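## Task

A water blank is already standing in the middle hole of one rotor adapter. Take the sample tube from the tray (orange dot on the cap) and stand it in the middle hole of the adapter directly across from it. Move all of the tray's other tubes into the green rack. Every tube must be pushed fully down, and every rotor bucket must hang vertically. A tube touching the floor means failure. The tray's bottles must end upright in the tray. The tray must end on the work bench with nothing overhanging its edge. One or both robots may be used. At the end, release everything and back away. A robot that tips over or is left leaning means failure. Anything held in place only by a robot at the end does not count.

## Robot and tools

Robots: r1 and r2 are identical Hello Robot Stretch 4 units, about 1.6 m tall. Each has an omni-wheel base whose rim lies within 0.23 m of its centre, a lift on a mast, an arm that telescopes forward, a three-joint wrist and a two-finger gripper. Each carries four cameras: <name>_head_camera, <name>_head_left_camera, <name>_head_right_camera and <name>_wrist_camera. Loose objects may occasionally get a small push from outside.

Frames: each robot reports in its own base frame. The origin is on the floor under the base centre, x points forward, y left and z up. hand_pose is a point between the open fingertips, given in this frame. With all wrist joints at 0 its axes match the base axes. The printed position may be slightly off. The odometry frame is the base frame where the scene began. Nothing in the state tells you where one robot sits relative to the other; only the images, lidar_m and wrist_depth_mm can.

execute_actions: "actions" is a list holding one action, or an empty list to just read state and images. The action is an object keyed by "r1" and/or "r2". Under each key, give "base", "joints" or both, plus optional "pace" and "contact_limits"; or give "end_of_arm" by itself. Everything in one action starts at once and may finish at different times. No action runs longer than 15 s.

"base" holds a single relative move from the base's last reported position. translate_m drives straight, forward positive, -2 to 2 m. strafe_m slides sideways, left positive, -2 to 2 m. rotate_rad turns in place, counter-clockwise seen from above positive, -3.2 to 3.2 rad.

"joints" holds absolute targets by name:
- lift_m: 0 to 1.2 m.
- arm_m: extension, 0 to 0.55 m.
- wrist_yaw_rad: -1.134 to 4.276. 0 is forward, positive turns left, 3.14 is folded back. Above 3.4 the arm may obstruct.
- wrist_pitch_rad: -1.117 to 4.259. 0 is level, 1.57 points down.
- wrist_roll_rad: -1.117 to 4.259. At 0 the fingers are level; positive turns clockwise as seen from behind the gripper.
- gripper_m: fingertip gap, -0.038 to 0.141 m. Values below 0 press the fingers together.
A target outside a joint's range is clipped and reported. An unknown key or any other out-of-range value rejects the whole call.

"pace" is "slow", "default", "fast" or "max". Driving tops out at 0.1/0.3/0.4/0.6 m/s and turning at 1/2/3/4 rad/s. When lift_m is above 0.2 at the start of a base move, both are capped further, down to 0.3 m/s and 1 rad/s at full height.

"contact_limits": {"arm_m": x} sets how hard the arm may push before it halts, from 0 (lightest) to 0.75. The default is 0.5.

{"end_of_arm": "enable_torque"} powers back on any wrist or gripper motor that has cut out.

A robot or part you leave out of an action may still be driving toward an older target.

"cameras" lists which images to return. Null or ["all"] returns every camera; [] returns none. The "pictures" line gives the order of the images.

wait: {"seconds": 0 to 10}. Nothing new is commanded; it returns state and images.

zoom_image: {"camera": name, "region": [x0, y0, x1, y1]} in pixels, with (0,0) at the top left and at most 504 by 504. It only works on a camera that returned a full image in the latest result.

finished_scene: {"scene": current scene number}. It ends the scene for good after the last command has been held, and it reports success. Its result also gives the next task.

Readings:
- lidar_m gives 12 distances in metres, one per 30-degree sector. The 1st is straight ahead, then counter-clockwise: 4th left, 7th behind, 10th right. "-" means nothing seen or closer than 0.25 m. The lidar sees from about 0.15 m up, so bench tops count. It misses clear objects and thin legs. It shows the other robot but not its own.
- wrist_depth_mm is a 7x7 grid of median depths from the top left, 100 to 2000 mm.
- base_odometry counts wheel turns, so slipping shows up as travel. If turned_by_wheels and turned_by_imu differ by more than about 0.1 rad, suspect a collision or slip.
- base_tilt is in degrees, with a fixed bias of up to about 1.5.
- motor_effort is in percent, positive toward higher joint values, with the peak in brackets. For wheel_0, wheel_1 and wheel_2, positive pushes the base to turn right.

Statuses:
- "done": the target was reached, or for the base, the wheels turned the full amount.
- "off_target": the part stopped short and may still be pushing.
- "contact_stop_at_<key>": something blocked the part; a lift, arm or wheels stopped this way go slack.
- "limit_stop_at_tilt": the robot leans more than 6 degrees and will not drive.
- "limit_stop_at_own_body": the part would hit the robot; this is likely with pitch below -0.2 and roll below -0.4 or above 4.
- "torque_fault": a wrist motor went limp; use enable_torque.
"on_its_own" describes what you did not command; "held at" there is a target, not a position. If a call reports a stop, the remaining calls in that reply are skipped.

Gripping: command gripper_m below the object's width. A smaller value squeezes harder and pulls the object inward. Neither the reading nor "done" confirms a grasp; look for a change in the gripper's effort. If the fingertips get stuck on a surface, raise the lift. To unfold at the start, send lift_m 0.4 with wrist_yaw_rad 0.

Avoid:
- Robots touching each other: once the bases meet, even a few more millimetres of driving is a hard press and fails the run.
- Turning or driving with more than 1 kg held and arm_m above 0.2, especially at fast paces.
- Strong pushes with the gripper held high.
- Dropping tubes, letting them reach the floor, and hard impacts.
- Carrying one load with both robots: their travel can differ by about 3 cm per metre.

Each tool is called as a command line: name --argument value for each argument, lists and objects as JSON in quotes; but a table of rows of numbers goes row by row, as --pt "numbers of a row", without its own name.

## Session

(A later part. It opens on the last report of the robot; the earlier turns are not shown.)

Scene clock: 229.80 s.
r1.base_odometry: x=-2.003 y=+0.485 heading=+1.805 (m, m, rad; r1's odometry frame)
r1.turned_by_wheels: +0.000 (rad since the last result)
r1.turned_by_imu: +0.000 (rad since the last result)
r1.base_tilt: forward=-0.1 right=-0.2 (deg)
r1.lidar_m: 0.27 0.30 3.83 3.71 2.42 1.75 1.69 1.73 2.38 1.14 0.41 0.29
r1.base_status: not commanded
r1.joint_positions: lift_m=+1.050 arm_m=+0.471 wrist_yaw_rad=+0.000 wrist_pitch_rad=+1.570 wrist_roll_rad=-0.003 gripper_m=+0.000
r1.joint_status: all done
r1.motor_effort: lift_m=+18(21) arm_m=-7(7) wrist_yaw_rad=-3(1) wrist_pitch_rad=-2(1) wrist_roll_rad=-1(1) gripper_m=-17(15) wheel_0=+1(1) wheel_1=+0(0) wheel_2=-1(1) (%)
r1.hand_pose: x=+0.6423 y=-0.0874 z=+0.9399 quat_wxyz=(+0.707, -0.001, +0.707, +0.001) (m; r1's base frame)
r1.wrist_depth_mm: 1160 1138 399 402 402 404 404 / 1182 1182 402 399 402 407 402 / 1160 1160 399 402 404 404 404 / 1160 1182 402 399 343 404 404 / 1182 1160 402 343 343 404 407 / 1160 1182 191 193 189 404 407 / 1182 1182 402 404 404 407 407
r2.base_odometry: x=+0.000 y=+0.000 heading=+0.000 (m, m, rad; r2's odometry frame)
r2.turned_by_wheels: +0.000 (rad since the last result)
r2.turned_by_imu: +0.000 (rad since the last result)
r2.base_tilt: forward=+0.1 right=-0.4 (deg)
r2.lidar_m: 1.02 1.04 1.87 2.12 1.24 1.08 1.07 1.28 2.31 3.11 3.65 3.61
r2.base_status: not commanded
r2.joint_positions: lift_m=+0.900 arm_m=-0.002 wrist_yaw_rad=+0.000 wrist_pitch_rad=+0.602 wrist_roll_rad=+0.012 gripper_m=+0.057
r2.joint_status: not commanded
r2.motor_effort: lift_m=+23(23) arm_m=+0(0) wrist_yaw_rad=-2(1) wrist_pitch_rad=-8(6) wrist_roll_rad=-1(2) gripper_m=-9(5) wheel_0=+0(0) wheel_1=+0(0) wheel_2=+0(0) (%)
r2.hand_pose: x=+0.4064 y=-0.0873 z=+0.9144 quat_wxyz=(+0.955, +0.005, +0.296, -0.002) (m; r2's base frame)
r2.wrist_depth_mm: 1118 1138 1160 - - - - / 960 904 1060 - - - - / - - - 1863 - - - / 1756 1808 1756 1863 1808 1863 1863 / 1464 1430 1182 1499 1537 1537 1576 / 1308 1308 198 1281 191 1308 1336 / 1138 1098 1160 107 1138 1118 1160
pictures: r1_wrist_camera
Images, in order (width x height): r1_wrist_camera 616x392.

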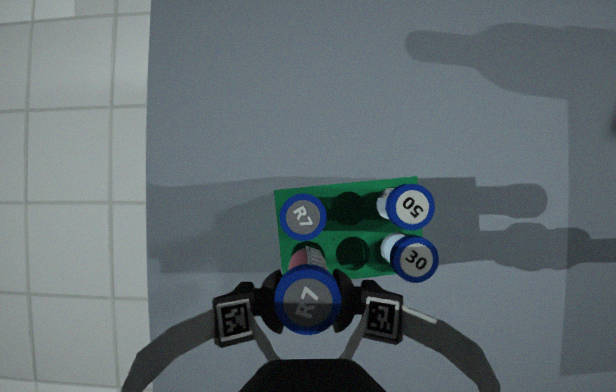

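Hole ≈ (307,256), target (308,255). Insert.

execute_actions --actions '[{"r1":{"joints":{"lift_m":0.975},"pace":"slow"}}]' --cameras '["r1_wrist_camera"]'

execute_actions --actions '[{"r1":{"joints":{"gripper_m":0.05}}}]' --cameras '[]'

execute_actions --actions '[{"r1":{"joints":{"lift_m":1.15}}}]' --cameras '["r1_wrist_camera"]'

execute_actions --actions '[{"r1":{"base":{"translate_m":-0.3},"joints":{"arm_m":0.0}}}]' --cameras '["r1_head_left_camera"]'

Scene clock: 240.37 s.
r1.base_odometry: x=-2.003 y=+0.485 heading=+1.805 (m, m, rad; r1's odometry frame)
r1.turned_by_wheels: +0.000 (rad since the last result)
r1.turned_by_imu: +0.001 (rad since the last result)
r1.base_tilt: forward=-0.2 right=-0.2 (deg)
r1.lidar_m: 0.27 0.31 3.85 3.69 2.43 1.77 1.67 1.76 2.40 1.14 0.41 0.30
r1.base_status: not commanded
r1.joint_positions: lift_m=+0.975 arm_m=+0.471 wrist_yaw_rad=+0.000 wrist_pitch_rad=+1.570 wrist_roll_rad=-0.003 gripper_m=+0.000
r1.joint_status: all done
r1.motor_effort: lift_m=+18(19) arm_m=-7(7) wrist_yaw_rad=-1(2) wrist_pitch_rad=-2(3) wrist_roll_rad=-1(1) gripper_m=-17(18) wheel_0=+1(1) wheel_1=+0(0) wheel_2=+0(1) (%)
r1.hand_pose: x=+0.6422 y=-0.0874 z=+0.8649 quat_wxyz=(+0.707, -0.001, +0.707, +0.001) (m; r1's base frame)
r1.wrist_depth_mm: 1098 325 325 327 327 327 327 / 1078 325 325 327 327 329 329 / 1078 327 327 327 327 327 330 / 1098 327 327 267 268 329 329 / 1098 327 327 233 268 329 329 / 1098 329 191 193 189 330 330 / 1078 327 329 329 330 330 330
r2.base_odometry: x=+0.000 y=+0.000 heading=+0.000 (m, m, rad; r2's odometry frame)
r2.turned_by_wheels: +0.000 (rad since the last result)
r2.turned_by_imu: +0.000 (rad since the last result)
r2.base_tilt: forward=+0.0 right=-0.7 (deg)
r2.lidar_m: 1.03 1.06 1.87 2.13 1.25 1.09 1.09 1.28 2.31 3.12 3.66 3.62
r2.base_status: not commanded
r2.joint_positions: lift_m=+0.900 arm_m=-0.002 wrist_yaw_rad=+0.000 wrist_pitch_rad=+0.602 wrist_roll_rad=+0.012 gripper_m=+0.057
r2.joint_status: not commanded
r2.motor_effort: lift_m=+23(23) arm_m=+0(0) wrist_yaw_rad=-3(2) wrist_pitch_rad=-7(7) wrist_roll_rad=+0(0) gripper_m=-6(0) wheel_0=+0(0) wheel_1=+0(0) wheel_2=+0(0) (%)
r2.hand_pose: x=+0.4064 y=-0.0873 z=+0.9144 quat_wxyz=(+0.955, +0.005, +0.296, -0.002) (m; r2's base frame)
r2.wrist_depth_mm: 1118 1160 1182 - - - - / 960 917 1042 - - - - / - - - 1921 - - - / 1808 1756 1756 1756 1863 1863 1863 / 1397 1397 1182 1499 1499 1537 1537 / 1281 1281 198 1308 191 1336 1336 / 1138 1118 1138 107 1160 1138 1182
pictures: r1_wrist_camera
Images, in order (width x height): r1_wrist_camera 616x392.

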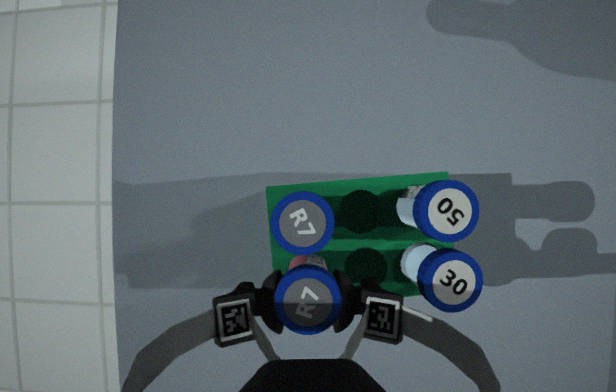

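Scene clock: 241.67 s.
r1.base_odometry: x=-2.003 y=+0.485 heading=+1.805 (m, m, rad; r1's odometry frame)
r1.turned_by_wheels: +0.000 (rad since the last result)
r1.turned_by_imu: +0.000 (rad since the last result)
r1.base_tilt: forward=+0.0 right=-0.2 (deg)
r1.lidar_m: 0.27 0.30 3.85 3.70 2.45 1.77 1.68 1.75 2.42 1.12 0.40 0.30
r1.base_status: not commanded
r1.joint_positions: lift_m=+0.975 arm_m=+0.471 wrist_yaw_rad=+0.000 wrist_pitch_rad=+1.570 wrist_roll_rad=-0.003 gripper_m=+0.050
r1.joint_status: all done
r1.motor_effort: lift_m=+18(18) arm_m=-6(7) wrist_yaw_rad=-2(1) wrist_pitch_rad=-1(1) wrist_roll_rad=+0(1) gripper_m=-6(20) wheel_0=+1(1) wheel_1=+0(0) wheel_2=-1(1) (%)
r1.hand_pose: x=+0.6422 y=-0.0874 z=+0.8649 quat_wxyz=(+0.707, -0.001, +0.707, +0.001) (m; r1's base frame)
r1.wrist_depth_mm: 1098 325 325 325 327 327 327 / 1078 325 325 327 329 329 329 / 1098 327 327 327 329 327 329 / 1098 327 329 267 267 327 330 / 1098 327 327 253 268 330 330 / 1098 329 199 206 197 330 330 / 1078 327 329 145 330 330 332
r2.base_odometry: x=+0.000 y=+0.000 heading=+0.000 (m, m, rad; r2's odometry frame)
r2.turned_by_wheels: +0.000 (rad since the last result)
r2.turned_by_imu: +0.000 (rad since the last result)
r2.base_tilt: forward=+0.1 right=-0.5 (deg)
r2.lidar_m: 1.02 1.06 1.87 2.10 1.25 1.08 1.08 1.29 2.32 3.11 3.63 3.60
r2.base_status: not commanded
r2.joint_positions: lift_m=+0.900 arm_m=-0.002 wrist_yaw_rad=+0.000 wrist_pitch_rad=+0.602 wrist_roll_rad=+0.012 gripper_m=+0.057
r2.joint_status: not commanded
r2.motor_effort: lift_m=+23(23) arm_m=+0(0) wrist_yaw_rad=-3(4) wrist_pitch_rad=-7(6) wrist_roll_rad=+0(0) gripper_m=-1(0) wheel_0=+0(0) wheel_1=+0(0) wheel_2=+0(0) (%)
r2.hand_pose: x=+0.4064 y=-0.0873 z=+0.9144 quat_wxyz=(+0.955, +0.005, +0.296, -0.002) (m; r2's base frame)
r2.wrist_depth_mm: 1118 1160 1160 - - - - / 960 904 1025 - - - - / - - - 1863 - - - / 1756 1808 1708 1808 1863 1863 1863 / 1430 1464 1182 1537 1499 1576 1537 / 1255 1308 198 1308 192 1336 1308 / 1118 1118 1138 107 1160 1118 1160
pictures: none
No camera images: the call's "cameras" was empty. Leave "cameras" out to get every camera's image.

Scene clock: 243.47 s.
r1.base_odometry: x=-2.003 y=+0.485 heading=+1.805 (m, m, rad; r1's odometry frame)
r1.turned_by_wheels: +0.000 (rad since the last result)
r1.turned_by_imu: +0.001 (rad since the last result)
r1.base_tilt: forward=+0.0 right=+0.0 (deg)
r1.lidar_m: 0.26 0.30 3.84 3.70 2.44 1.75 1.71 1.74 2.39 1.13 0.42 0.31
r1.base_status: not commanded
r1.joint_positions: lift_m=+1.150 arm_m=+0.471 wrist_yaw_rad=+0.000 wrist_pitch_rad=+1.570 wrist_roll_rad=-0.003 gripper_m=+0.050
r1.joint_status: all done
r1.motor_effort: lift_m=+23(24) arm_m=-7(6) wrist_yaw_rad=+1(1) wrist_pitch_rad=-1(1) wrist_roll_rad=-2(0) gripper_m=-3(5) wheel_0=+1(1) wheel_1=+0(0) wheel_2=+0(1) (%)
r1.hand_pose: x=+0.6422 y=-0.0874 z=+1.0395 quat_wxyz=(+0.707, -0.001, +0.707, +0.001) (m; r1's base frame)
r1.wrist_depth_mm: 1255 1255 500 500 504 504 504 / 1281 1255 504 500 504 504 504 / 1281 1281 504 504 504 504 504 / 1255 1281 500 500 504 508 508 / 1281 1281 504 504 504 508 508 / 1281 1281 198 504 197 508 508 / 1255 1255 504 145 508 508 512
r2.base_odometry: x=+0.000 y=+0.000 heading=+0.000 (m, m, rad; r2's odometry frame)
r2.turned_by_wheels: +0.000 (rad since the last result)
r2.turned_by_imu: +0.000 (rad since the last result)
r2.base_tilt: forward=+0.3 right=-0.6 (deg)
r2.lidar_m: 1.03 1.05 1.87 2.12 1.25 1.08 1.09 1.28 2.31 3.11 3.64 3.61
r2.base_status: not commanded
r2.joint_positions: lift_m=+0.900 arm_m=-0.002 wrist_yaw_rad=+0.000 wrist_pitch_rad=+0.602 wrist_roll_rad=+0.012 gripper_m=+0.057
r2.joint_status: not commanded
r2.motor_effort: lift_m=+23(23) arm_m=+0(0) wrist_yaw_rad=-2(2) wrist_pitch_rad=-8(7) wrist_roll_rad=-1(1) gripper_m=-1(1) wheel_0=+0(0) wheel_1=+0(0) wheel_2=+0(0) (%)
r2.hand_pose: x=+0.4064 y=-0.0873 z=+0.9144 quat_wxyz=(+0.955, +0.005, +0.296, -0.002) (m; r2's base frame)
r2.wrist_depth_mm: 1098 1138 1182 - - - - / 946 904 1042 - - - - / - - - 1863 - - - / 1756 1756 1708 1808 1863 1863 1863 / 1430 1397 1182 1537 1537 1576 1576 / 1308 1336 198 1308 191 1336 1336 / 1138 1098 1138 107 1160 1098 1160
pictures: r1_wrist_camera
Images, in order (width x height): r1_wrist_camera 616x392.

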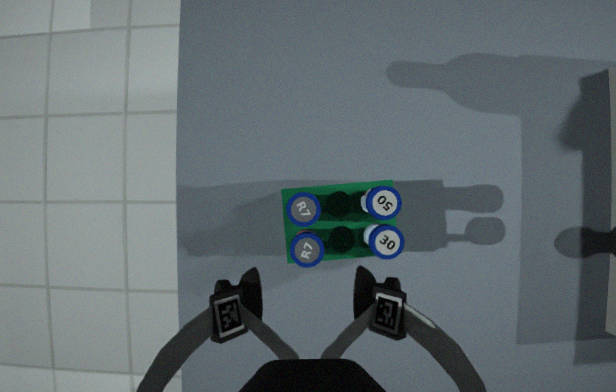

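Scene clock: 245.93 s.
r1.base_odometry: x=-1.934 y=+0.193 heading=+1.805 (m, m, rad; r1's odometry frame)
r1.turned_by_wheels: +0.000 (rad since the last result)
r1.turned_by_imu: +0.001 (rad since the last result)
r1.base_tilt: forward=-0.2 right=-0.1 (deg)
r1.lidar_m: 0.57 1.90 3.84 3.70 2.01 1.45 1.41 1.44 1.96 2.27 0.84 0.60
r1.base_status: done
r1.joint_positions: lift_m=+1.150 arm_m=+0.001 wrist_yaw_rad=+0.000 wrist_pitch_rad=+1.570 wrist_roll_rad=-0.003 gripper_m=+0.050
r1.joint_status: all done
r1.motor_effort: lift_m=+23(23) arm_m=-7(7) wrist_yaw_rad=+1(1) wrist_pitch_rad=-1(1) wrist_roll_rad=-1(1) gripper_m=-2(6) wheel_0=-1(8) wheel_1=-1(4) wheel_2=-1(8) (%)
r1.hand_pose: x=+0.1722 y=-0.0874 z=+1.0396 quat_wxyz=(+0.707, -0.001, +0.707, +0.001) (m; r1's base frame)
r1.wrist_depth_mm: 1255 1281 1281 1255 1281 1281 1281 / 1255 1281 1281 1255 1281 1255 1281 / 1281 1281 1308 1308 1281 1281 1281 / 1255 1281 1281 1281 1281 1281 1281 / 1281 1281 1060 1060 1281 1281 1308 / 1281 1308 198 1060 196 1308 1308 / 1281 1281 1281 144 1281 1281 1281
r2.base_odometry: x=+0.000 y=+0.000 heading=+0.000 (m, m, rad; r2's odometry frame)
r2.turned_by_wheels: +0.000 (rad since the last result)
r2.turned_by_imu: +0.000 (rad since the last result)
r2.base_tilt: forward=+0.2 right=-0.6 (deg)
r2.lidar_m: 1.03 1.05 1.87 2.12 1.24 1.08 1.08 1.29 2.31 3.14 3.66 3.62
r2.base_status: not commanded
r2.joint_positions: lift_m=+0.900 arm_m=-0.002 wrist_yaw_rad=+0.000 wrist_pitch_rad=+0.602 wrist_roll_rad=+0.012 gripper_m=+0.057
r2.joint_status: not commanded
r2.motor_effort: lift_m=+23(23) arm_m=+0(0) wrist_yaw_rad=-2(2) wrist_pitch_rad=-8(7) wrist_roll_rad=-1(1) gripper_m=-5(2) wheel_0=+0(0) wheel_1=+0(0) wheel_2=+0(0) (%)
r2.hand_pose: x=+0.4064 y=-0.0873 z=+0.9144 quat_wxyz=(+0.955, +0.005, +0.296, -0.002) (m; r2's base frame)
r2.wrist_depth_mm: 1118 1118 1138 - - - - / 976 904 1042 - - - - / - - - - - - - / 1756 1756 1756 1808 1808 1863 1921 / 1464 1430 1205 1537 1537 1576 1576 / 1308 1281 198 1308 191 1308 1336 / 1138 1118 1138 107 1182 1098 1160
pictures: r1_head_left_camera
Images, in order (width x height): r1_head_left_camera 420x672.

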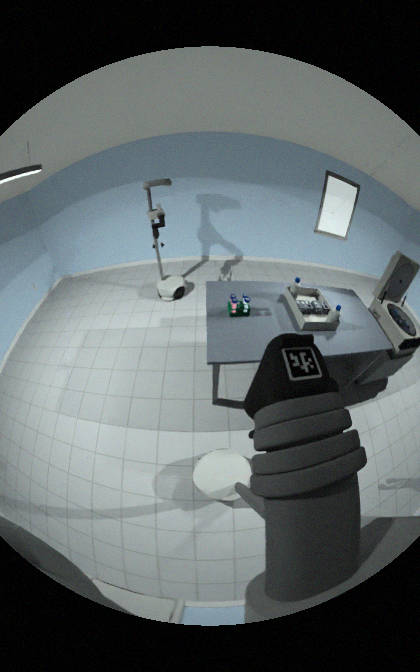

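finished_scene --scene 2

The scene is finished: the task was done.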